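# Move the printed part off the printer's build plate

## Task

Lift the printed part from the 3-D printer's build plate and place it on the surface under the printer, somewhere outside the printer. The build plate must stay where it started and the printer must remain upright. The other objects next to and behind the printer must end up close to their starting spots and keep their orientation. The part must rest there on its own, not held by the robot. Finally, open the gripper and pull the arms away.

## Robot and tools

Robot: two arms, left_arm and right_arm, each with a two-finger parallel gripper. Their bases sit at (0, +0.300, 0) for left_arm and (0, -0.300, 0) for right_arm, with identity orientation. Everything uses one scene frame: origin on the table top midway between the arms, +x out across the table, +z up, left_arm on the +y side. The arm names do not mean the left or right of any image.

Gripper frame: the fingers extend along the gripper's +z axis and close along its y axis. The reported end_effector_position is the point between the finger pads, roughly 1 cm short of the fingertips.

Row format, shared by execute_actions and move: exactly 16 numbers, always for both arms even if one is idle. First left_arm: x, y, z, qw, qx, qy, qz, opening. Then right_arm in the same order. x, y, z is an absolute gripper position in metres in the scene frame, and qw..qz is an absolute orientation quaternion, w first. These are poses, not offsets. Opening is a scale from -1 (closed) to +1 (fully open, 0.094 m). A target more than 0.6 m from an arm's last reported position along any gripper axis makes the call be refused, and nothing moves. Each control step the controller limits the commanded pose to within 70 mm and 16 degrees of the measured one; position wins over orientation if both cannot be met. Arms usually stop a centimetre or more off target, mostly low.

To keep an arm still, resend the exact pose from the last result taken before it stopped, plus its intended opening, in every call. To keep an orientation, repeat the same commanded quaternion, not the drifting reported one.

Tools:
- execute_actions: argument actions is a list with zero or one item. An empty list just returns the current state. An item with rows (1 to 15 rows) and optional steps (at most 15, default 15) runs that many control steps of 1/30 s each. The last row is repeated if the rows run out. An item with only steps (up to 300) is a wait counted from the previous result, and reply time eats into it. Optional pictures (true/false) controls whether camera images come back. After the action the arm continues only to its last clipped pose, so a distant target may need several calls.
- move: target is one 16-number row as above. speed is the top path speed in m/s, 0.002 to 0.5, default 0.25, and turning is capped at twice that in rad/s. Both grippers travel straight lines that finish together, lasting 0.5 to 10 s. Openings are applied at the start. Paths ignore obstacles and the other arm, and the hand can overshoot the speed near full stretch. Faster contact means a harder hit, and aiming past a contact means pressing harder. The result adds a move: line giving how it ended (done, off_target, moving, held, fault) and which limits acted. paced means the pose was clipped. held means a safety check blocked steps, after which the arm may jump fast. Each gripper's distance from its target is also given.
- wait: seconds from 0 to 10. It sends nothing new.
- zoom_image: camera (cam_low, cam_left_wrist or cam_right_wrist) and region [x0, y0, x1, y1] in pixels. (0,0) is the top-left corner, and the region is at most 504x504. It returns a close-up of that camera's latest image.
- show_instructions: no arguments; shows the reference images for the task.
- read_manual: optional section, only "licences".
- finished_scene: scene = the current scene number.

Results: a state line per arm gives gripper position and quaternion. Printed positions can be slightly wrong, more so at long reach. grip_measured is the finger opening on the command scale; the last Joint positions value is the opening in metres. Readings may be off by about 1 mm. A pose unreachable line means the clearance check changed or blocked that arm's command, and HELD marks the affected steps. A Hand target line shows where the controller is currently driving each gripper. Joint torques are noisy drive outputs, not clean contact forces. MOTOR HOT warns from 85 °C. At 100 °C an OVER-TEMPERATURE FAULT drops that arm. Any FAULT line stops that arm.

Gripping: to hold something, command an opening about 0.03 below grip_measured for a firm grip, or less below for a lighter one. Pads push about 50-62 N, and less on parts thinner than about 2 mm. Holding loads heats motors, even while you are thinking.

Cameras: cam_low is fixed, about 2 m out along +x looking back at the table. cam_left_wrist and cam_right_wrist ride on the grippers. All images are 504x504, and calibration data is given per camera.

Never let the arms collide or push hard on each other. Do not knock anything off the table. Do not tip the printer or shift the build plate. Avoid drops, slips, slams and heavy pushing. Occasionally an outside force may tug on a held part or nudge loose objects.

Each tool is called after "Emit:" in YAML: its name, and indented under it one key for each argument.

Reference images:

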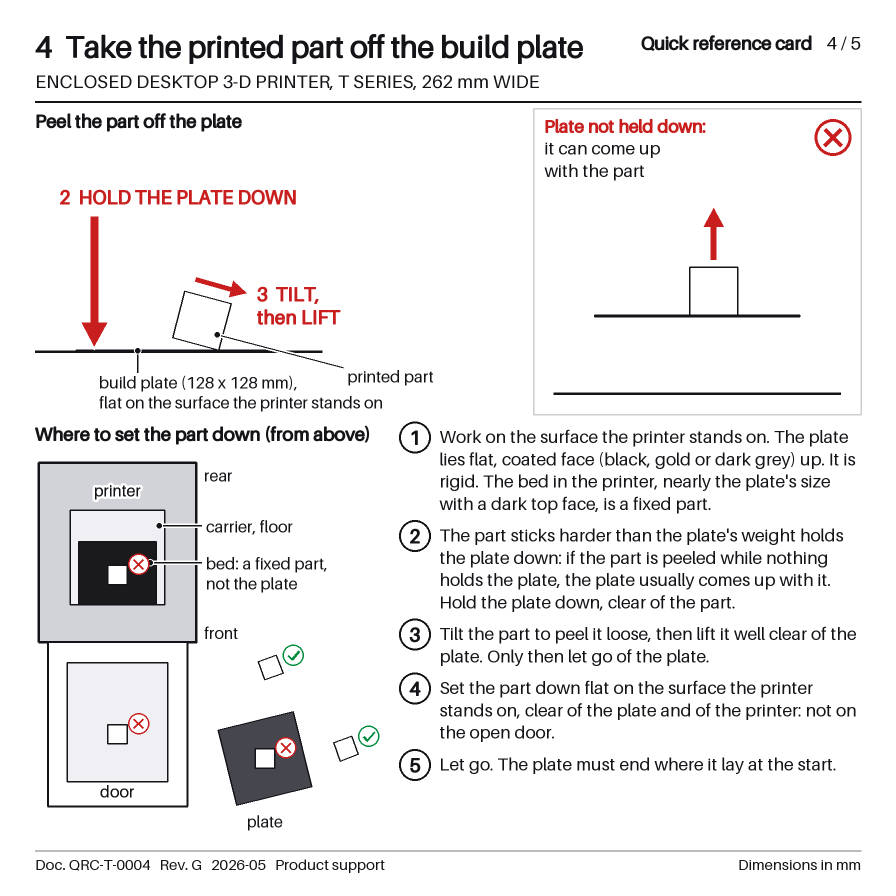

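## Session

Emit:
execute_actions:
  actions: []

Scene clock: 0.00 s of 4200.00 s.
left_arm: end_effector_position=(+0.5158, +0.2957, +0.4867) grip_measured=+1.000 end_effector_quat_wxyz=(+0.703, -0.003, +0.711, -0.004) | right_arm: end_effector_position=(+0.5244, -0.3082, +0.4953) grip_measured=+1.000 end_effector_quat_wxyz=(+0.711, +0.005, +0.703, -0.006)
Joint positions: left_arm=[-0.011  1.038  1.033 -0.005 -0.01  -0.01   0.094] | right_arm=[-0.014  1.062  1.057  0.016  0.001 -0.     0.094]
Joint velocities: left_arm=[ 0.005 -0.005 -0.002  0.002 -0.051  0.066  0.   ] | right_arm=[-0.015 -0.024 -0.002  0.002  0.022 -0.081  0.   ]
Joint torques (N m, as the arm reports them, + toward a larger angle): no reading
Hand target (left_arm): +0.517, +0.296, +0.499; +0.711, -0.003, +0.703, -0.004
Hand target (right_arm): +0.526, -0.308, +0.508; +0.719, +0.005, +0.695, -0.006

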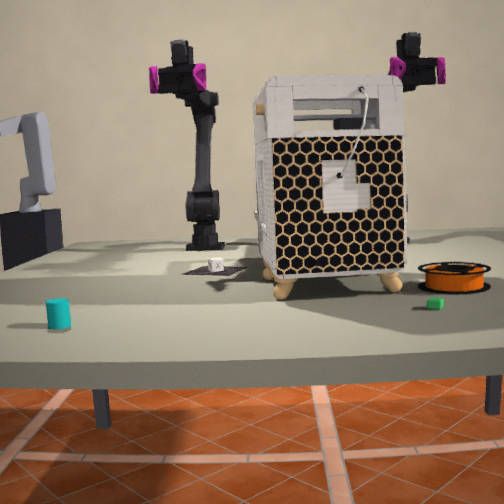

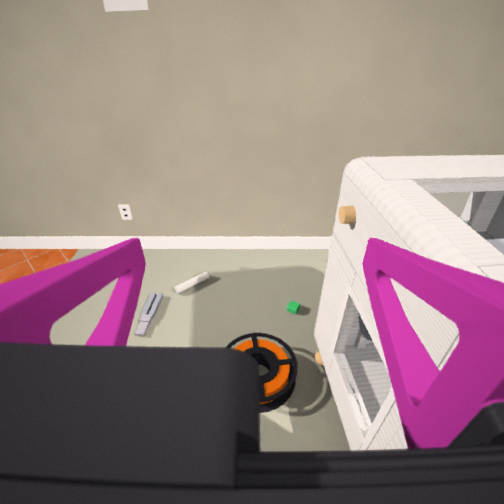

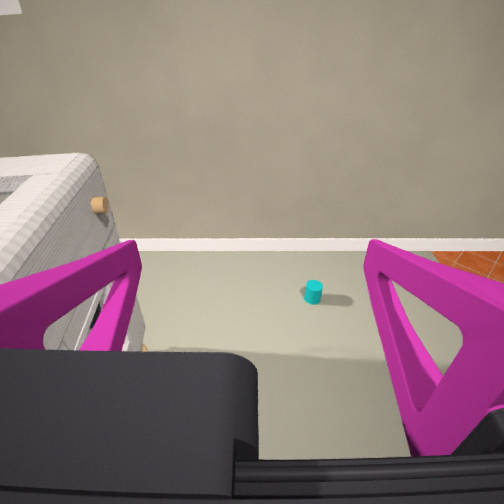

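Emit:
zoom_image:
  camera: "cam_low"
  region: [160, 230, 300, 310]

Region (160, 230, 300, 310) of cam_low's 504x504 image, scaled by 3.600, with more detail than that image has; it fills the top 288 rows of this view, and the rest is white.

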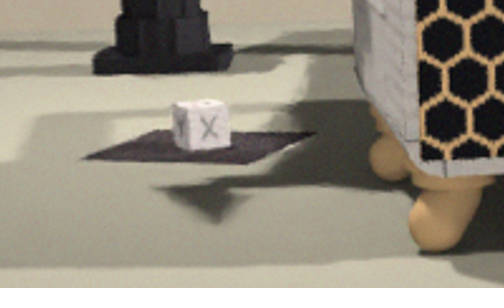

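Emit:
move:
  target: [0.5158,0.2957,0.4867,0.703,-0.003,0.711,-0.004,1,0.45,-0.28,0.38,0,0,1,0,1]
  speed: 0.4

Scene clock: 11.63 s of 4200.00 s.
left_arm: end_effector_position=(+0.5158, +0.2957, +0.4867) grip_measured=+1.000 end_effector_quat_wxyz=(+0.703, -0.003, +0.711, -0.004) | right_arm: end_effector_position=(+0.4547, -0.2822, +0.3752) grip_measured=+1.000 end_effector_quat_wxyz=(+0.087, -0.002, +0.996, +0.002)
Joint positions: left_arm=[-0.011  1.038  1.033 -0.005 -0.01  -0.01   0.094] | right_arm=[ 0.041  1.452  1.724 -1.668  0.003  0.037  0.094]
Joint velocities: left_arm=[-0.005  0.005 -0.002 -0.002 -0.037  0.007  0.   ] | right_arm=[-0.005 -0.005  0.017 -0.012 -0.051 -0.037  0.   ]
Joint torques (N m, as the arm reports them, + toward a larger angle): left_arm=[-1.27 -6.65 10.61  1.72  0.03 -0.14] | right_arm=[  2.26 -10.48  10.8    0.24  -0.04   0.06]
Hand target (left_arm): +0.516, +0.296, +0.487; +0.703, -0.003, +0.711, -0.004
Hand target (right_arm): +0.454, -0.278, +0.375; +0.083, -0.001, +0.997, +0.003
Off the commanded pose (left_arm): 0.000 m, 0 deg.
Off the commanded pose (right_arm): 0.007 m, 10 deg.
joint sent to its limit (right arm) — the command would take joint 4 (wrist pitch) past its lower limit, so that joint was sent only as far as its limit.
After step 90, 6.27 s passed at rest.
move: off_target (right_arm)
camera_calibration (this result's frames):
cam_right_wrist: T_world_to_cam=[[-0.00535707, -0.999983, 0.00210964, -0.279817], [-0.907349, 0.00574759, 0.420338, 0.263615], [-0.420343, 0.000337595, -0.907365, 0.654176], [0, 0, 0, 1]] pos_world=[0.51267, -0.281549, 0.483359]

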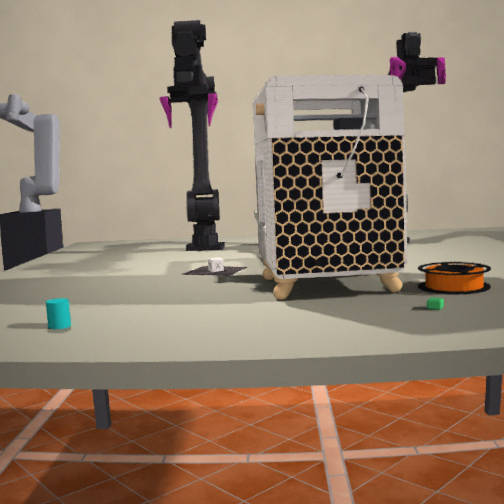

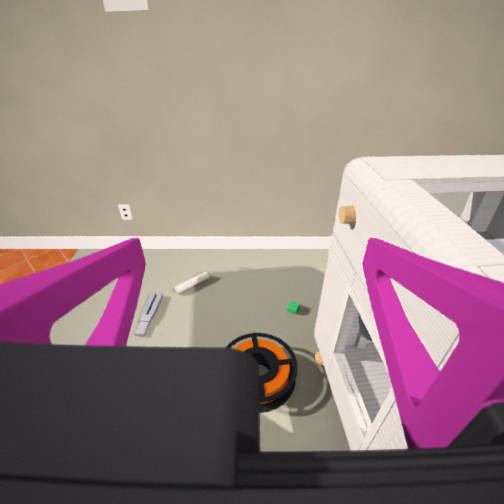

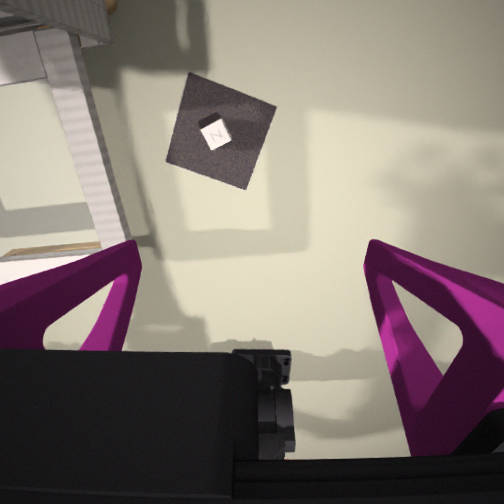

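Emit:
zoom_image:
  camera: "cam_right_wrist"
  region: [150, 60, 290, 200]

Emit:
zoom_image:
  camera: "cam_right_wrist"
  region: [0, 0, 250, 280]

Region (150, 60, 290, 200) of cam_right_wrist's 504x504 image, scaled by 3.600, with more detail than that image has.

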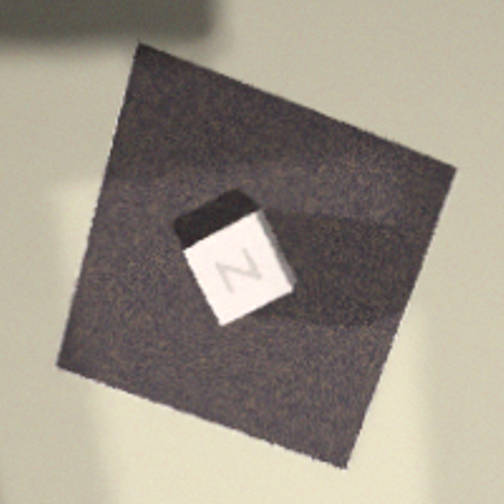

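Region (0, 0, 250, 280) of cam_right_wrist's 504x504 image, scaled by 1.800, with more detail than that image has; it fills the left 450 columns of this view, and the rest is white.

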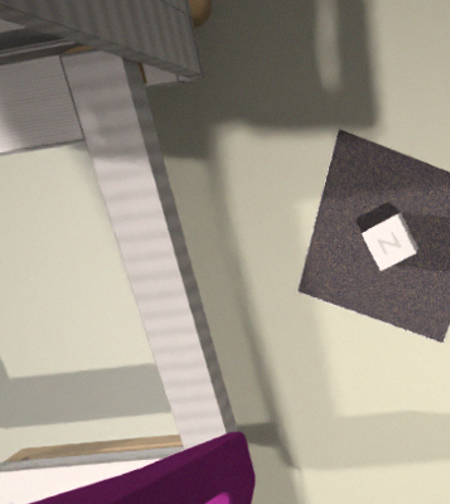

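Emit:
move:
  target: [0.38,0.05,0.28,0,-0.2105,0.9776,0,0.1,0.508,-0.300,0.08,-0.2174,0.5239,0.8114,0.1404,-1]
  speed: 0.3

Scene clock: 84.73 s of 4200.00 s.
left_arm: end_effector_position=(+0.3698, +0.0633, +0.2779) grip_measured=+0.102 end_effector_quat_wxyz=(+0.005, -0.209, +0.978, +0.014) | right_arm: end_effector_position=(+0.5041, -0.2997, +0.0863) grip_measured=-0.984 end_effector_quat_wxyz=(-0.211, +0.517, +0.817, +0.142)
Joint positions: left_arm=[-0.579  1.494  1.521 -1.611 -0.027 -0.999  0.052] | right_arm=[-0.141  1.922  1.502 -1.44  -0.431  0.923  0.001]
Joint velocities: left_arm=[-0.005  0.005 -0.012  0.002 -0.037 -0.081 -0.   ] | right_arm=[-0.015 -0.015  0.002 -0.012  0.007 -0.022  0.   ]
Joint torques (N m, as the arm reports them, + toward a larger angle): left_arm=[ -1.68 -10.6   12.4   -0.27   0.07  -0.21] | right_arm=[  1.69 -14.93   8.99  -0.08  -0.26   0.08]
Hand target (left_arm): +0.376, +0.055, +0.284; +0.006, -0.210, +0.978, +0.010
Hand target (right_arm): +0.505, -0.302, +0.076; -0.217, +0.524, +0.812, +0.140
Off the commanded pose (left_arm): 0.017 m, 2 deg.
Off the commanded pose (right_arm): 0.007 m, 1 deg.
After step 90, 66.83 s passed at rest.
move: off_target (left_arm)
camera_calibration (this result's frames):
cam_left_wrist: T_world_to_cam=[[0.392208, -0.919597, -0.0226562, -0.0798784], [-0.748865, -0.3335, 0.572694, 0.140752], [-0.534204, -0.207649, -0.819456, 0.560423], [0, 0, 0, 1]] pos_world=[0.436114, 0.0898563, 0.376824]
cam_right_wrist: T_world_to_cam=[[-0.906838, -0.421464, -0.00366566, 0.331922], [-0.18573, 0.391785, 0.901115, 0.140401], [-0.378352, 0.817846, -0.433564, 0.595802], [0, 0, 0, 1]] pos_world=[0.552499, -0.402388, 0.133018]

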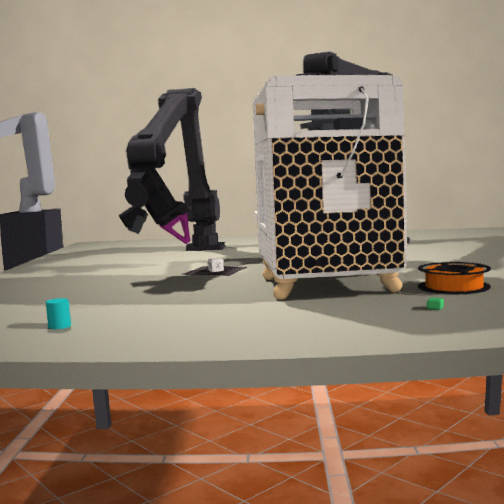

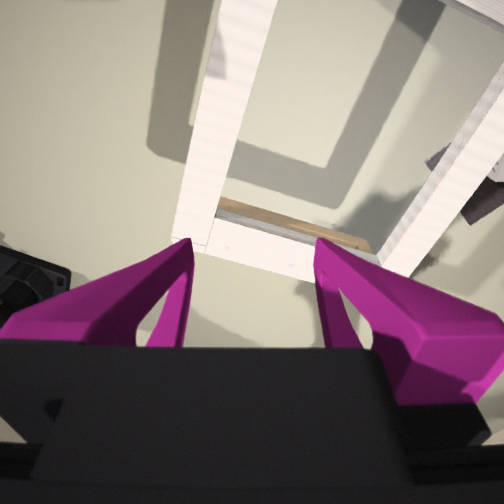

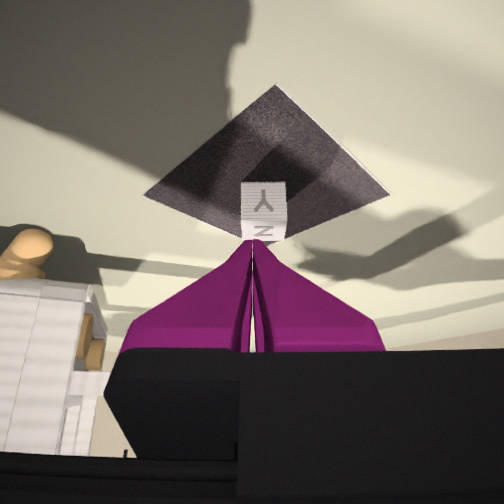

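Emit:
move:
  target: [0.47,-0.235,0.15,0,-0.2105,0.9776,0,0.1,0.492,-0.298,0.03,-0.2174,0.5239,0.8114,0.1404,-1]
  speed: 0.25

Scene clock: 106.23 s of 4200.00 s.
left_arm: end_effector_position=(+0.4652, -0.2309, +0.1617) grip_measured=+0.102 end_effector_quat_wxyz=(+0.006, -0.206, +0.979, -0.003) | right_arm: end_effector_position=(+0.4932, -0.2977, +0.0440) grip_measured=-0.984 end_effector_quat_wxyz=(-0.207, +0.519, +0.817, +0.145)
Joint positions: left_arm=[-0.852  2.293  2.392 -1.659 -0.006 -1.267  0.052] | right_arm=[-0.141  1.94   1.408 -1.316 -0.434  0.928  0.001]
Joint velocities: left_arm=[-0.005 -0.005 -0.012  0.012  0.007 -0.007  0.   ] | right_arm=[-0.015  0.005  0.012 -0.007  0.066  0.037 -0.001]
Joint torques (N m, as the arm reports them, + toward a larger angle): left_arm=[ -1.09 -21.24  12.24  -0.16   0.06  -0.23] | right_arm=[  1.8  -12.71   8.17  -0.04  -0.28   0.04]
Hand target (left_arm): +0.469, -0.236, +0.152; +0.002, -0.211, +0.978, -0.001
Hand target (right_arm): +0.491, -0.298, +0.030; -0.217, +0.524, +0.812, +0.140
Off the commanded pose (left_arm): 0.013 m, 1 deg.
Off the commanded pose (right_arm): 0.014 m, 2 deg.
After step 90, 16.40 s passed at rest.
move: off_target (left_arm, right_arm)
camera_calibration (this result's frames):
cam_left_wrist: T_world_to_cam=[[0.387358, -0.921856, 0.0116079, -0.394266], [-0.755259, -0.310084, 0.577436, 0.188308], [-0.528713, -0.232441, -0.816354, 0.446351], [0, 0, 0, 1]] pos_world=[0.530935, -0.201315, 0.260221]
cam_right_wrist: T_world_to_cam=[[-0.908883, -0.416862, -0.0125594, 0.325451], [-0.192594, 0.39282, 0.899222, 0.179485], [-0.369918, 0.819707, -0.437312, 0.568265], [0, 0, 0, 1]] pos_world=[0.540576, -0.400648, 0.0911993]

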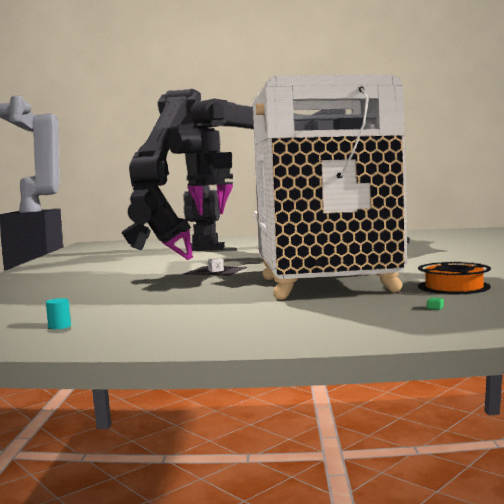

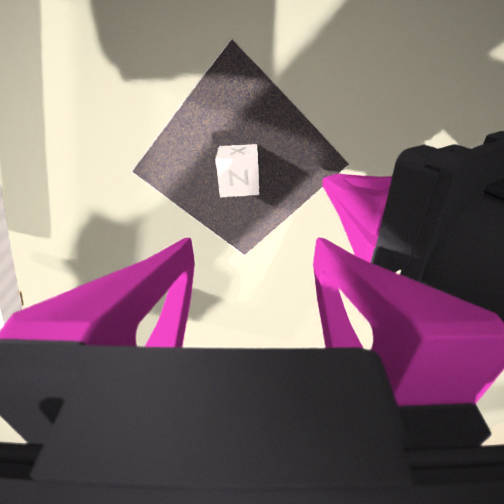

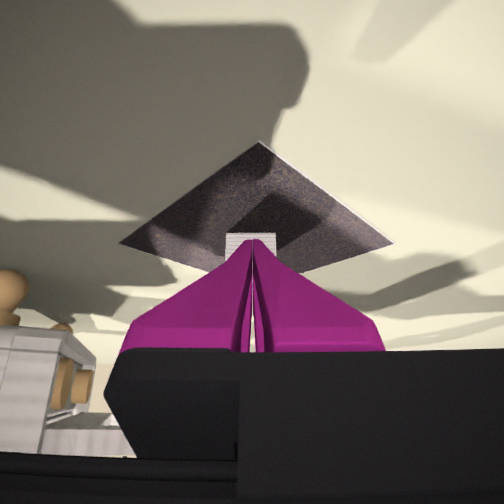

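Emit:
move:
  target: [0.450,-0.232,0.06,0,-0.2105,0.9776,0,0.1,0.492,-0.298,-0.015,-0.2174,0.5239,0.8114,0.1404,-1]
  speed: 0.05

Scene clock: 122.77 s of 4200.00 s.
left_arm: end_effector_position=(+0.4532, -0.2241, +0.0527) grip_measured=+0.102 end_effector_quat_wxyz=(-0.003, -0.211, +0.978, +0.011) | right_arm: end_effector_position=(+0.4965, -0.2976, +0.0096) grip_measured=-0.984 end_effector_quat_wxyz=(-0.202, +0.518, +0.818, +0.149)
Joint positions: left_arm=[-0.858  2.293  2.105 -1.405 -0.004 -1.283  0.052] | right_arm=[-0.141  1.989  1.382 -1.229 -0.437  0.928  0.001]
Joint velocities: left_arm=[-0.024  0.005 -0.012 -0.002 -0.022  0.007  0.001] | right_arm=[-0.005  0.005 -0.012 -0.012  0.022  0.037  0.001]
Joint torques (N m, as the arm reports them, + toward a larger angle): left_arm=[ -1.97 -24.32   8.66   0.55   0.09  -0.22] | right_arm=[  2.02 -12.79   7.23   0.35  -0.11   0.05]
Hand target (left_arm): +0.450, -0.231, +0.060; -0.000, -0.210, +0.978, +0.000
Hand target (right_arm): +0.491, -0.298, -0.015; -0.217, +0.524, +0.812, +0.140
Off the commanded pose (left_arm): 0.011 m, 1 deg.
Off the commanded pose (right_arm): 0.025 m, 2 deg.
After step 90, 11.17 s passed at rest.
move: off_target (left_arm, right_arm); limits=held; held on 1 of 71 steps (right_arm)
pose unreachable (right arm): on one or more control steps of this call this arm could not follow its commanded pose, so it was not sent that pose on those steps. It may still have moved: this result reports where it is.
cause: the commanded pose would bring a part of the arm too close to another arm (this arm's wrist (the part past joint 4) and the other arm's wrist (the part past joint 4)).
camera_calibration (this result's frames):
cam_left_wrist: T_world_to_cam=[[0.395706, -0.918176, -0.0192066, -0.383466], [-0.738701, -0.330644, 0.587363, 0.231641], [-0.545654, -0.218235, -0.809096, 0.363013], [0, 0, 0, 1]] pos_world=[0.520932, -0.196277, 0.15029]
cam_right_wrist: T_world_to_cam=[[-0.909207, -0.415595, -0.0249503, 0.32877], [-0.203568, 0.391476, 0.897389, 0.216077], [-0.363183, 0.820992, -0.440535, 0.55143], [0, 0, 0, 1]] pos_world=[0.543176, -0.400673, 0.0572219]

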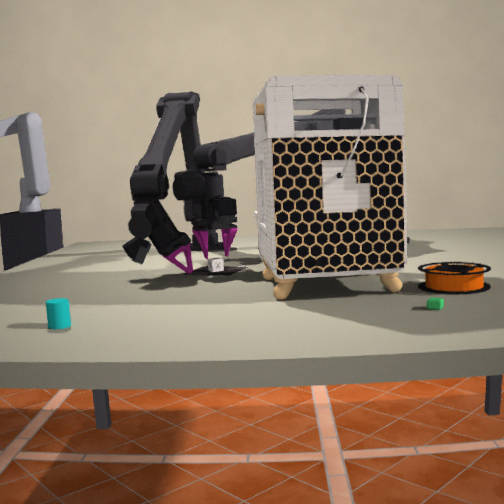

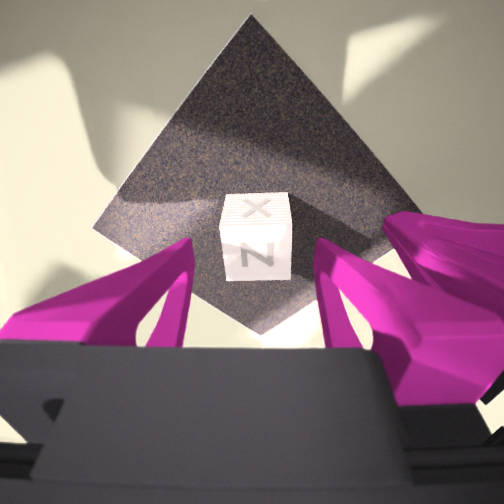

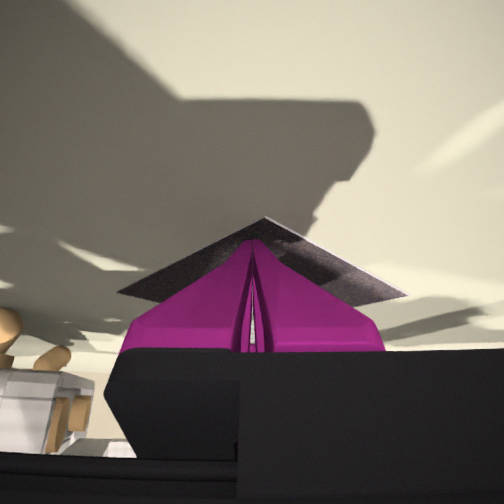

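Emit:
move:
  target: [0.4445,-0.236,0.030,0,-0.2105,0.9776,0,0.1,0.492,-0.298,-0.03,-0.2174,0.5239,0.8114,0.1404,-1]
  speed: 0.03

Scene clock: 129.67 s of 4200.00 s.
left_arm: end_effector_position=(+0.4486, -0.2306, +0.0370) grip_measured=+0.102 end_effector_quat_wxyz=(+0.002, -0.210, +0.978, +0.001) | right_arm: end_effector_position=(+0.4988, -0.2972, +0.0088) grip_measured=-0.984 end_effector_quat_wxyz=(-0.197, +0.518, +0.818, +0.153)
Joint positions: left_arm=[-0.869  2.293  2.063 -1.342 -0.004 -1.293  0.052] | right_arm=[-0.141  1.988  1.38  -1.216 -0.442  0.929  0.001]
Joint velocities: left_arm=[ 0.005  0.015  0.012 -0.002 -0.051  0.022  0.   ] | right_arm=[-0.005  0.005  0.002  0.002  0.066 -0.007 -0.001]
Joint torques (N m, as the arm reports them, + toward a larger angle): left_arm=[ -1.91 -23.14   8.58   0.58   0.08  -0.23] | right_arm=[  1.73 -10.81   6.56   1.02   0.12   0.03]
Hand target (left_arm): +0.444, -0.236, +0.030; -0.000, -0.211, +0.978, +0.000
Hand target (right_arm): +0.489, -0.298, -0.028; -0.218, +0.524, +0.811, +0.140
Off the commanded pose (left_arm): 0.010 m, 0 deg.
Off the commanded pose (right_arm): 0.039 m, 3 deg.
After step 90, 2.33 s passed at rest.
move: off_target (right_arm)
camera_calibration (this result's frames):
cam_left_wrist: T_world_to_cam=[[0.395131, -0.918624, 0.00120333, -0.388487], [-0.747134, -0.320605, 0.58224, 0.241659], [-0.534473, -0.23096, -0.813016, 0.338561], [0, 0, 0, 1]] pos_world=[0.515007, -0.201202, 0.13502]
cam_right_wrist: T_world_to_cam=[[-0.9096, -0.413841, -0.0369214, 0.331782], [-0.213595, 0.389542, 0.895898, 0.221618], [-0.356377, 0.822795, -0.442722, 0.548688], [0, 0, 0, 1]] pos_world=[0.544665, -0.400482, 0.0566193]

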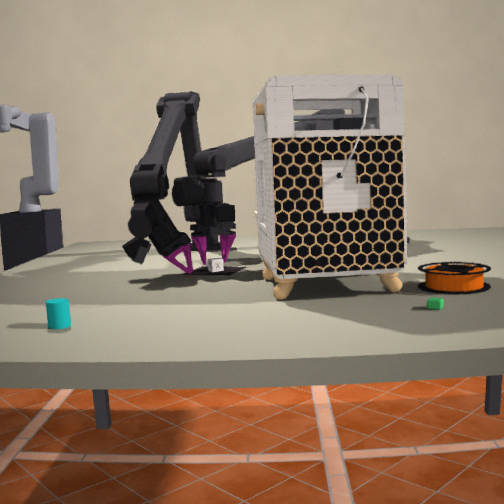

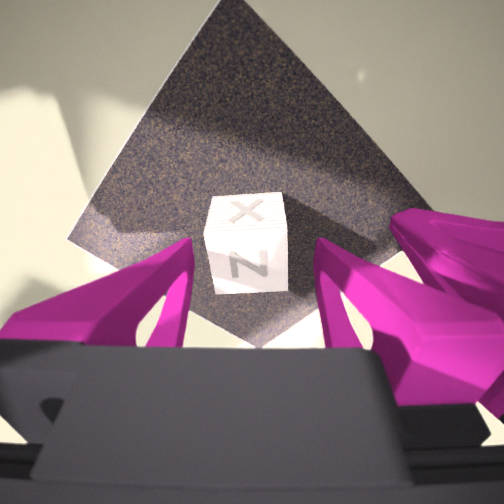

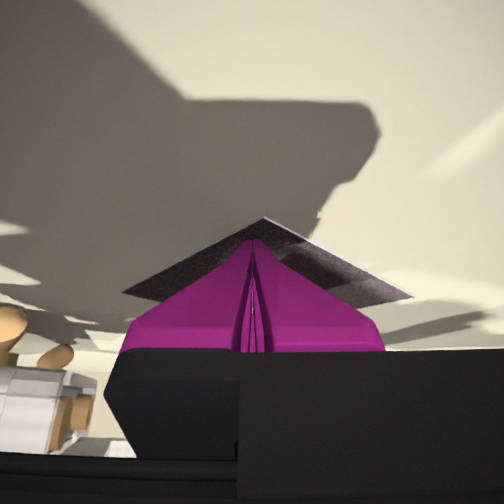

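Emit:
move:
  target: [0.4440,-0.2335,0.018,0,-0.2105,0.9776,0,0.1,0.488,-0.298,-0.04,-0.2174,0.5239,0.8114,0.1404,-1]
  speed: 0.02

Scene clock: 135.57 s of 4200.00 s.
left_arm: end_effector_position=(+0.4477, -0.2294, +0.0272) grip_measured=+0.102 end_effector_quat_wxyz=(+0.003, -0.210, +0.978, -0.000) | right_arm: end_effector_position=(+0.4986, -0.2971, +0.0079) grip_measured=-0.984 end_effector_quat_wxyz=(-0.195, +0.518, +0.818, +0.158)
Joint positions: left_arm=[-0.869  2.293  2.037 -1.312 -0.004 -1.293  0.052] | right_arm=[-0.143  1.985  1.372 -1.203 -0.448  0.929  0.001]
Joint velocities: left_arm=[-0.005  0.015 -0.002  0.002  0.007  0.037  0.   ] | right_arm=[ 0.005  0.005  0.007  0.007 -0.037  0.022 -0.001]
Joint torques (N m, as the arm reports them, + toward a larger angle): left_arm=[ -1.76 -22.58   8.51   0.65   0.08  -0.2 ] | right_arm=[  1.87 -10.21   5.43   1.5    0.43   0.02]
Hand target (left_arm): +0.444, -0.233, +0.018; +0.000, -0.210, +0.978, +0.000
Hand target (right_arm): +0.485, -0.298, -0.037; -0.217, +0.524, +0.812, +0.140
Off the commanded pose (left_arm): 0.011 m, 0 deg.
Off the commanded pose (right_arm): 0.049 m, 3 deg.
After step 90, 0.17 s passed at rest.
move: off_target (left_arm, right_arm)
camera_calibration (this result's frames):
cam_left_wrist: T_world_to_cam=[[0.395474, -0.918464, 0.00485477, -0.387277], [-0.748445, -0.319194, 0.581331, 0.247926], [-0.532382, -0.233535, -0.813653, 0.328868], [0, 0, 0, 1]] pos_world=[0.5138, -0.199762, 0.125338]
cam_right_wrist: T_world_to_cam=[[-0.910711, -0.41043, -0.0464028, 0.333267], [-0.219463, 0.38565, 0.896164, 0.224064], [-0.349917, 0.82633, -0.44129, 0.545993], [0, 0, 0, 1]] pos_world=[0.543736, -0.400798, 0.0556077]

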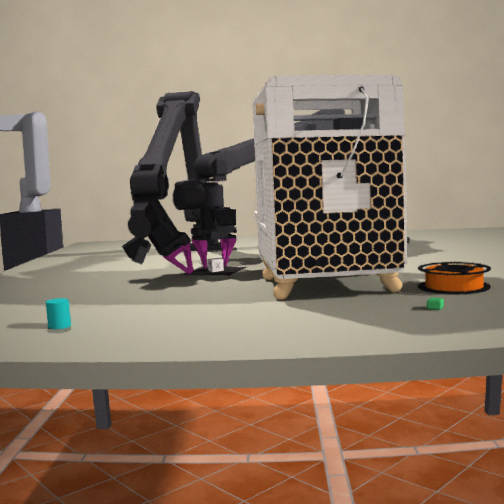

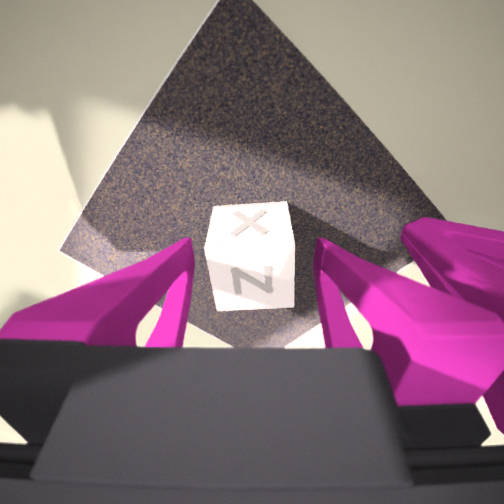

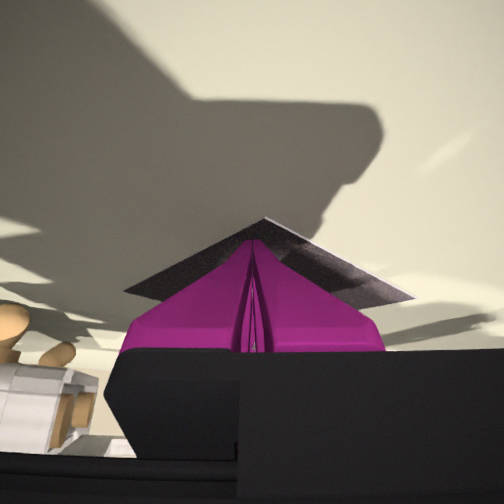

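Emit:
move:
  target: [0.4435,-0.2322,0.015,0,-0.2411,0.9705,0,-0.2,0.488,-0.298,-0.04,-0.2174,0.5239,0.8114,0.1404,-1]
  speed: 0.02

Scene clock: 143.43 s of 4200.00 s.
left_arm: end_effector_position=(+0.4469, -0.2285, +0.0235) grip_measured=-0.198 end_effector_quat_wxyz=(+0.002, -0.239, +0.971, +0.000) | right_arm: end_effector_position=(+0.4991, -0.2971, +0.0084) grip_measured=-0.984 end_effector_quat_wxyz=(-0.191, +0.517, +0.819, +0.160)
Joint positions: left_arm=[-0.869  2.293  2.027 -1.303 -0.004 -1.352  0.038] | right_arm=[-0.143  1.98   1.366 -1.193 -0.449  0.929  0.001]
Joint velocities: left_arm=[ 0.005 -0.005  0.002  0.017 -0.051 -0.007  0.001] | right_arm=[-0.015 -0.015  0.012 -0.012 -0.066  0.007 -0.   ]
Joint torques (N m, as the arm reports them, + toward a larger angle): left_arm=[ -1.71 -22.7    8.44   0.65   0.07  -0.21] | right_arm=[ 1.88 -9.78  5.93  1.15  0.45  0.  ]
Hand target (left_arm): +0.443, -0.232, +0.015; +0.000, -0.241, +0.971, +0.000
Hand target (right_arm): +0.484, -0.297, -0.037; -0.218, +0.524, +0.812, +0.140
Off the commanded pose (left_arm): 0.010 m, 0 deg.
Off the commanded pose (right_arm): 0.050 m, 4 deg.
After step 90, 2.20 s passed at rest.
move: off_target (right_arm)
camera_calibration (this result's frames):
cam_left_wrist: T_world_to_cam=[[0.449061, -0.893492, 0.00402678, -0.404277], [-0.727865, -0.363197, 0.581636, 0.230495], [-0.518224, -0.264121, -0.81344, 0.312361], [0, 0, 0, 1]] pos_world=[0.511188, -0.195002, 0.121651]
cam_right_wrist: T_world_to_cam=[[-0.910261, -0.410302, -0.0554782, 0.333674], [-0.22861, 0.386351, 0.893572, 0.228496], [-0.3452, 0.826066, -0.445479, 0.543969], [0, 0, 0, 1]] pos_world=[0.543745, -0.400727, 0.0566605]

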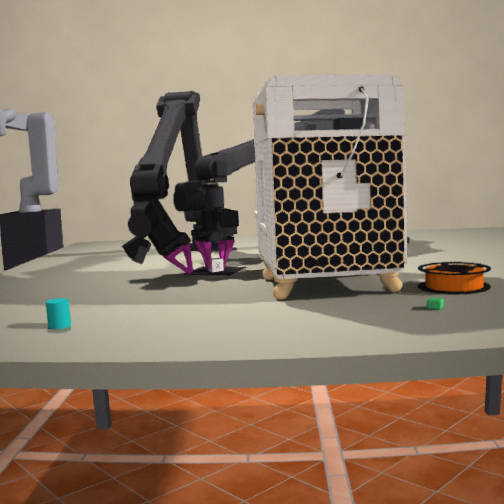

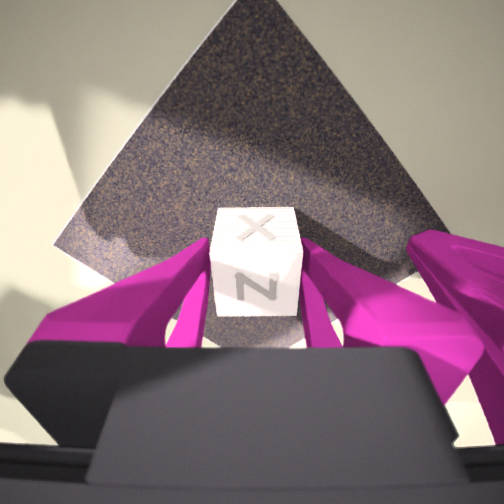

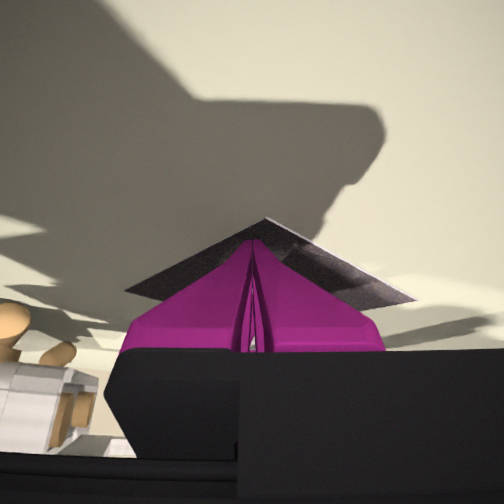

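Well aligned. Grip.

Emit:
move:
  target: [0.4435,-0.2322,0.015,0,-0.2411,0.9705,0,-0.38,0.488,-0.298,-0.04,-0.2174,0.5239,0.8114,0.1404,-1]
  speed: 0.02

Scene clock: 148.87 s of 4200.00 s.
left_arm: end_effector_position=(+0.4469, -0.2286, +0.0235) grip_measured=-0.364 end_effector_quat_wxyz=(+0.002, -0.240, +0.971, -0.000) | right_arm: end_effector_position=(+0.4996, -0.2972, +0.0085) grip_measured=-0.984 end_effector_quat_wxyz=(-0.188, +0.517, +0.819, +0.161)
Joint positions: left_arm=[-0.869  2.293  2.027 -1.303 -0.004 -1.353  0.03 ] | right_arm=[-0.143  1.978  1.364 -1.188 -0.449  0.929  0.001]
Joint velocities: left_arm=[-0.015 -0.005  0.002 -0.017 -0.066 -0.037 -0.002] | right_arm=[-0.034  0.015 -0.017 -0.007 -0.007  0.037  0.   ]
Joint torques (N m, as the arm reports them, + toward a larger angle): left_arm=[ -1.68 -22.74   8.44   0.67   0.07  -0.22] | right_arm=[ 1.82 -9.68  6.1   0.97  0.46  0.01]
Hand target (left_arm): +0.443, -0.232, +0.015; +0.000, -0.241, +0.971, -0.000
Hand target (right_arm): +0.484, -0.297, -0.037; -0.217, +0.524, +0.812, +0.140
Off the commanded pose (left_arm): 0.010 m, 0 deg.
Off the commanded pose (right_arm): 0.050 m, 4 deg.
move: off_target (right_arm)
camera_calibration (this result's frames):
cam_left_wrist: T_world_to_cam=[[0.450082, -0.892976, 0.00440294, -0.404715], [-0.727593, -0.363858, 0.581563, 0.230242], [-0.51772, -0.264955, -0.813489, 0.311959], [0, 0, 0, 1]] pos_world=[0.511185, -0.194971, 0.121657]
cam_right_wrist: T_world_to_cam=[[-0.909946, -0.410444, -0.0594557, 0.333892], [-0.232979, 0.387291, 0.892035, 0.231027], [-0.343104, 0.825555, -0.448038, 0.543111], [0, 0, 0, 1]] pos_world=[0.543991, -0.400799, 0.0571028]

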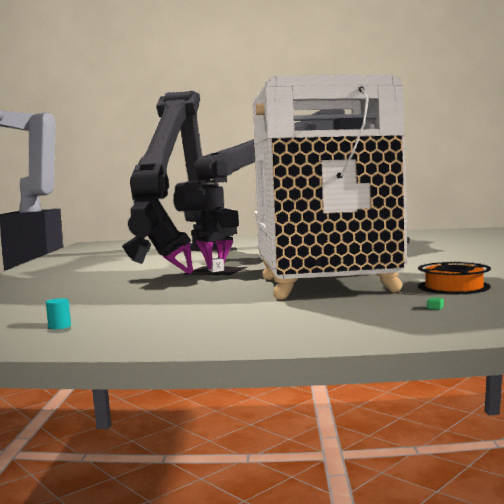

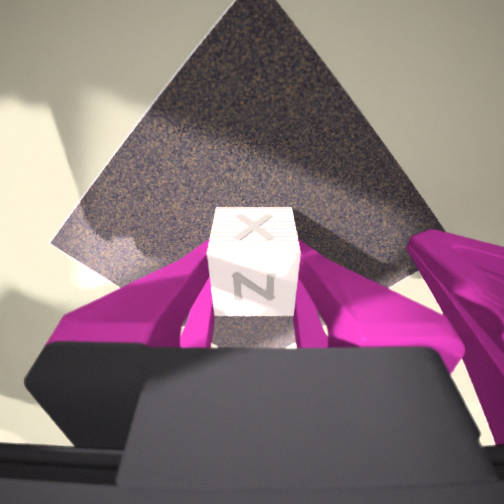

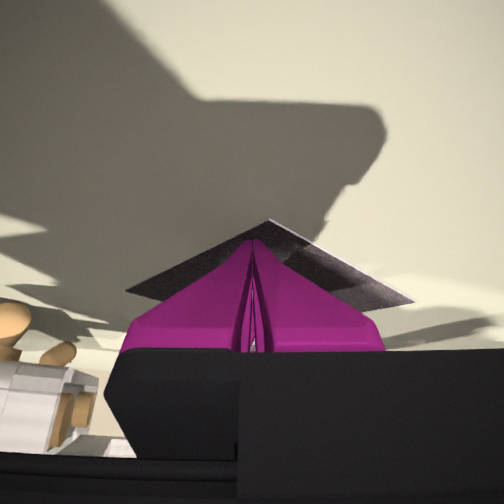

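Emit:
execute_actions:
  actions:
    - {"rows":[[0.4455,-0.230,0.020,0,-0.2411,0.9705,0,-0.40,0.488,-0.298,-0.045,-0.2174,0.5239,0.8114,0.1404,-1],[0.4455,-0.230,0.020,0,-0.2411,0.9705,0,-0.40,0.488,-0.298,-0.045,-0.2174,0.5239,0.8114,0.1404,-1],[0.4455,-0.230,0.020,0,-0.2411,0.9705,0,-0.40,0.488,-0.298,-0.045,-0.2174,0.5239,0.8114,0.1404,-1],[0.4455,-0.230,0.020,0,-0.2411,0.9705,0,-0.40,0.488,-0.298,-0.045,-0.2174,0.5239,0.8114,0.1404,-1],[0.4455,-0.230,0.020,0,-0.2411,0.9705,0,-0.40,0.488,-0.298,-0.045,-0.2174,0.5239,0.8114,0.1404,-1],[0.4452,-0.2295,0.0205,0.0042,-0.2411,0.9704,-0.0169,-0.40,0.488,-0.298,-0.045,-0.2174,0.5239,0.8114,0.1404,-1],[0.4452,-0.2295,0.0205,0.0042,-0.2411,0.9704,-0.0169,-0.40,0.488,-0.298,-0.045,-0.2174,0.5239,0.8114,0.1404,-1],[0.4452,-0.2295,0.0205,0.0042,-0.2411,0.9704,-0.0169,-0.40,0.488,-0.298,-0.045,-0.2174,0.5239,0.8114,0.1404,-1],[0.4452,-0.2295,0.0205,0.0042,-0.2411,0.9704,-0.0169,-0.40,0.488,-0.298,-0.045,-0.2174,0.5239,0.8114,0.1404,-1],[0.4452,-0.2295,0.0205,0.0042,-0.2411,0.9704,-0.0169,-0.40,0.488,-0.298,-0.045,-0.2174,0.5239,0.8114,0.1404,-1],[0.4450,-0.2290,0.0210,0.0084,-0.2410,0.9699,-0.0339,-0.40,0.488,-0.298,-0.045,-0.2174,0.5239,0.8114,0.1404,-1]],"steps":15}

Scene clock: 165.17 s of 4200.00 s.
left_arm: end_effector_position=(+0.4457, -0.2279, +0.0229) grip_measured=-0.369 end_effector_quat_wxyz=(+0.010, -0.240, +0.970, -0.027) | right_arm: end_effector_position=(+0.4994, -0.2971, +0.0082) grip_measured=-0.984 end_effector_quat_wxyz=(-0.189, +0.517, +0.819, +0.161)
Joint positions: left_arm=[-0.867  2.249  1.945 -1.209  0.006 -1.353  0.03 ] | right_arm=[-0.143  1.979  1.364 -1.187 -0.449  0.929  0.001]
Joint velocities: left_arm=[-0.015 -0.044 -0.076  0.115 -0.022 -0.051 -0.001] | right_arm=[-0.024 -0.005  0.002  0.007 -0.022  0.007 -0.001]
Joint torques (N m, as the arm reports them, + toward a larger angle): left_arm=[ -1.34 -23.22   8.09   0.7    0.29  -0.15] | right_arm=[ 2.06 -9.13  5.83  1.34  0.46  0.  ]
Hand target (left_arm): +0.445, -0.229, +0.021; +0.008, -0.241, +0.970, -0.034
Hand target (right_arm): +0.484, -0.297, -0.042; -0.218, +0.524, +0.812, +0.140
Off the commanded pose (left_arm): 0.002 m, 1 deg.
Off the commanded pose (right_arm): 0.054 m, 4 deg.
Steps of this call (steps 1 to 90: nothing new was sent; then 12.80 s passed at rest; steps 91 to 105: all 15 steps of this action). Readings (end_effector_position):
91: left_arm (+0.4469, -0.2286, +0.0235) | right_arm (+0.4996, -0.2972, +0.0082)
92: left_arm (+0.4469, -0.2286, +0.0235) | right_arm (+0.4994, -0.2971, +0.0082)
94: left_arm (+0.4469, -0.2286, +0.0235) | right_arm (+0.4994, -0.2971, +0.0082)
98: left_arm (+0.4464, -0.2283, +0.0228) | right_arm (+0.4994, -0.2971, +0.0082)
105: the state above
camera_calibration (this result's frames):
cam_left_wrist: T_world_to_cam=[[0.450601, -0.890663, 0.0606454, -0.404582], [-0.743044, -0.33653, 0.578476, 0.243122], [-0.494818, -0.305724, -0.813442, 0.291508], [0, 0, 0, 1]] pos_world=[0.507199, -0.189408, 0.121021]
cam_right_wrist: T_world_to_cam=[[-0.910001, -0.410339, -0.0593336, 0.333783], [-0.232655, 0.386935, 0.892274, 0.231025], [-0.343177, 0.825774, -0.447579, 0.542894], [0, 0, 0, 1]] pos_world=[0.543801, -0.400735, 0.0566541]

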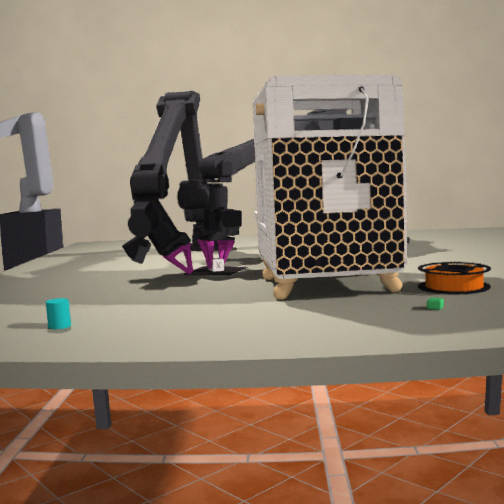

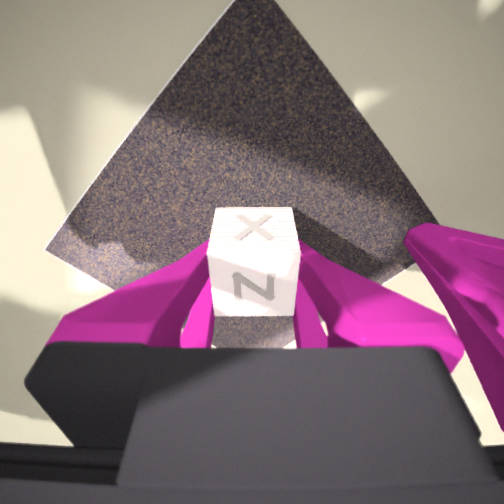

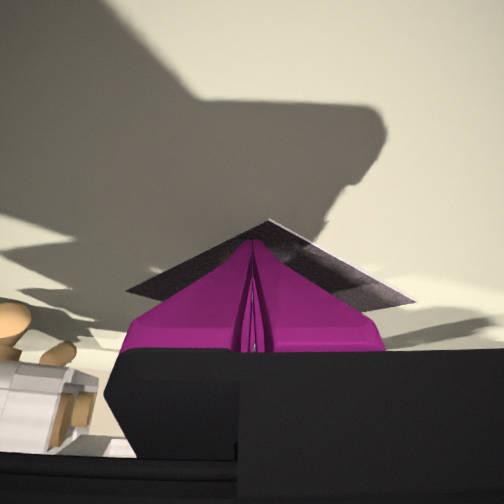

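Tilting with the cube; plate seems to stay. Continue.

Emit:
execute_actions:
  actions:
    - {"rows":[[0.4447,-0.2286,0.0215,0.0126,-0.2408,0.9692,-0.0508,-0.40,0.488,-0.298,-0.045,-0.2174,0.5239,0.8114,0.1404,-1],[0.4447,-0.2286,0.0215,0.0126,-0.2408,0.9692,-0.0508,-0.40,0.488,-0.298,-0.045,-0.2174,0.5239,0.8114,0.1404,-1],[0.4447,-0.2286,0.0215,0.0126,-0.2408,0.9692,-0.0508,-0.40,0.488,-0.298,-0.045,-0.2174,0.5239,0.8114,0.1404,-1],[0.4447,-0.2286,0.0215,0.0126,-0.2408,0.9692,-0.0508,-0.40,0.488,-0.298,-0.045,-0.2174,0.5239,0.8114,0.1404,-1],[0.4447,-0.2286,0.0215,0.0126,-0.2408,0.9692,-0.0508,-0.40,0.488,-0.298,-0.045,-0.2174,0.5239,0.8114,0.1404,-1],[0.4445,-0.2281,0.0225,0.0168,-0.2405,0.9681,-0.0677,-0.40,0.488,-0.298,-0.045,-0.2174,0.5239,0.8114,0.1404,-1],[0.4445,-0.2281,0.0225,0.0168,-0.2405,0.9681,-0.0677,-0.40,0.488,-0.298,-0.045,-0.2174,0.5239,0.8114,0.1404,-1],[0.4445,-0.2281,0.0225,0.0168,-0.2405,0.9681,-0.0677,-0.40,0.488,-0.298,-0.045,-0.2174,0.5239,0.8114,0.1404,-1],[0.4445,-0.2281,0.0225,0.0168,-0.2405,0.9681,-0.0677,-0.40,0.488,-0.298,-0.045,-0.2174,0.5239,0.8114,0.1404,-1],[0.4445,-0.2281,0.0225,0.0168,-0.2405,0.9681,-0.0677,-0.40,0.488,-0.298,-0.045,-0.2174,0.5239,0.8114,0.1404,-1],[0.4442,-0.2276,0.0235,0.0210,-0.2402,0.9668,-0.0846,-0.40,0.488,-0.298,-0.045,-0.2174,0.5239,0.8114,0.1404,-1]],"steps":15}

Scene clock: 174.33 s of 4200.00 s.
left_arm: end_effector_position=(+0.4442, -0.2270, +0.0237) grip_measured=-0.369 end_effector_quat_wxyz=(+0.021, -0.241, +0.967, -0.077) | right_arm: end_effector_position=(+0.4994, -0.2971, +0.0082) grip_measured=-0.984 end_effector_quat_wxyz=(-0.189, +0.517, +0.819, +0.161)
Joint positions: left_arm=[-0.862  2.178  1.814 -1.048  0.031 -1.353  0.03 ] | right_arm=[-0.143  1.979  1.364 -1.187 -0.449  0.929  0.001]
Joint velocities: left_arm=[ 0.005 -0.044 -0.081  0.085 -0.022 -0.007 -0.   ] | right_arm=[-0.015  0.005 -0.017  0.017 -0.051  0.022  0.   ]
Joint torques (N m, as the arm reports them, + toward a larger angle): left_arm=[ -1.1  -22.44   8.03   1.     0.28  -0.11] | right_arm=[ 1.66 -9.23  5.95  1.43  0.47  0.  ]
Hand target (left_arm): +0.444, -0.227, +0.023; +0.020, -0.241, +0.967, -0.085
Hand target (right_arm): +0.484, -0.297, -0.041; -0.218, +0.524, +0.812, +0.140
Off the commanded pose (left_arm): 0.001 m, 1 deg.
Off the commanded pose (right_arm): 0.054 m, 4 deg.
Steps of this call (steps 1 to 90: nothing new was sent; then 5.67 s passed at rest; steps 91 to 105: all 15 steps of this action). Readings (end_effector_position):
91: left_arm (+0.4456, -0.2277, +0.0222) | right_arm (+0.4994, -0.2971, +0.0082)
92: left_arm (+0.4454, -0.2278, +0.0233) | right_arm (+0.4994, -0.2971, +0.0082)
94: left_arm (+0.4453, -0.2276, +0.0230) | right_arm (+0.4994, -0.2971, +0.0082)
98: left_arm (+0.4448, -0.2273, +0.0235) | right_arm (+0.4994, -0.2971, +0.0082)
105: the state above
camera_calibration (this result's frames):
cam_left_wrist: T_world_to_cam=[[0.44778, -0.879129, 0.16317, -0.401678], [-0.769039, -0.285565, 0.571867, 0.265155], [-0.456149, -0.381555, -0.803955, 0.257095], [0, 0, 0, 1]] pos_world=[0.501052, -0.179312, 0.120601]
cam_right_wrist: T_world_to_cam=[[-0.910001, -0.410339, -0.0593336, 0.333783], [-0.232655, 0.386935, 0.892274, 0.231025], [-0.343177, 0.825774, -0.447579, 0.542894], [0, 0, 0, 1]] pos_world=[0.543801, -0.400735, 0.0566541]

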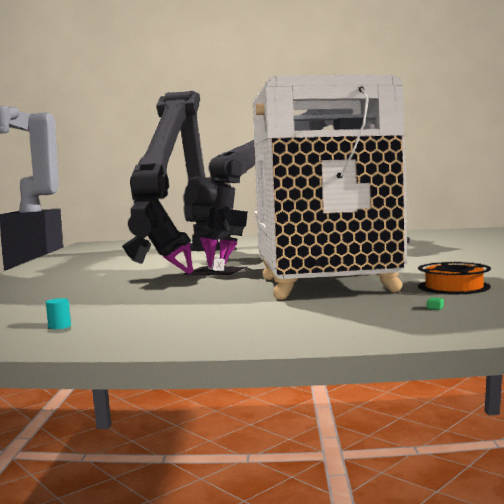

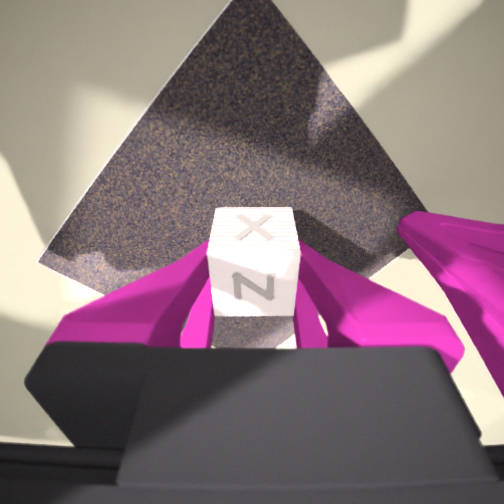

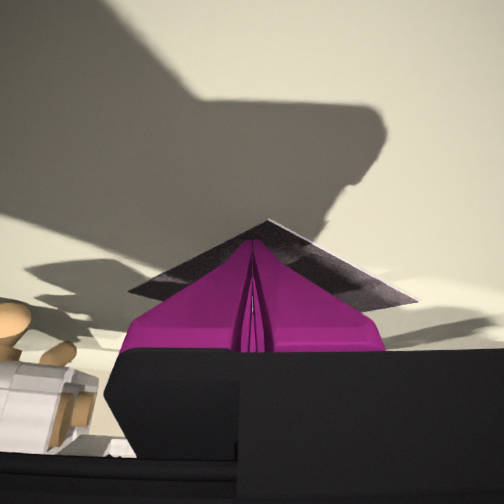

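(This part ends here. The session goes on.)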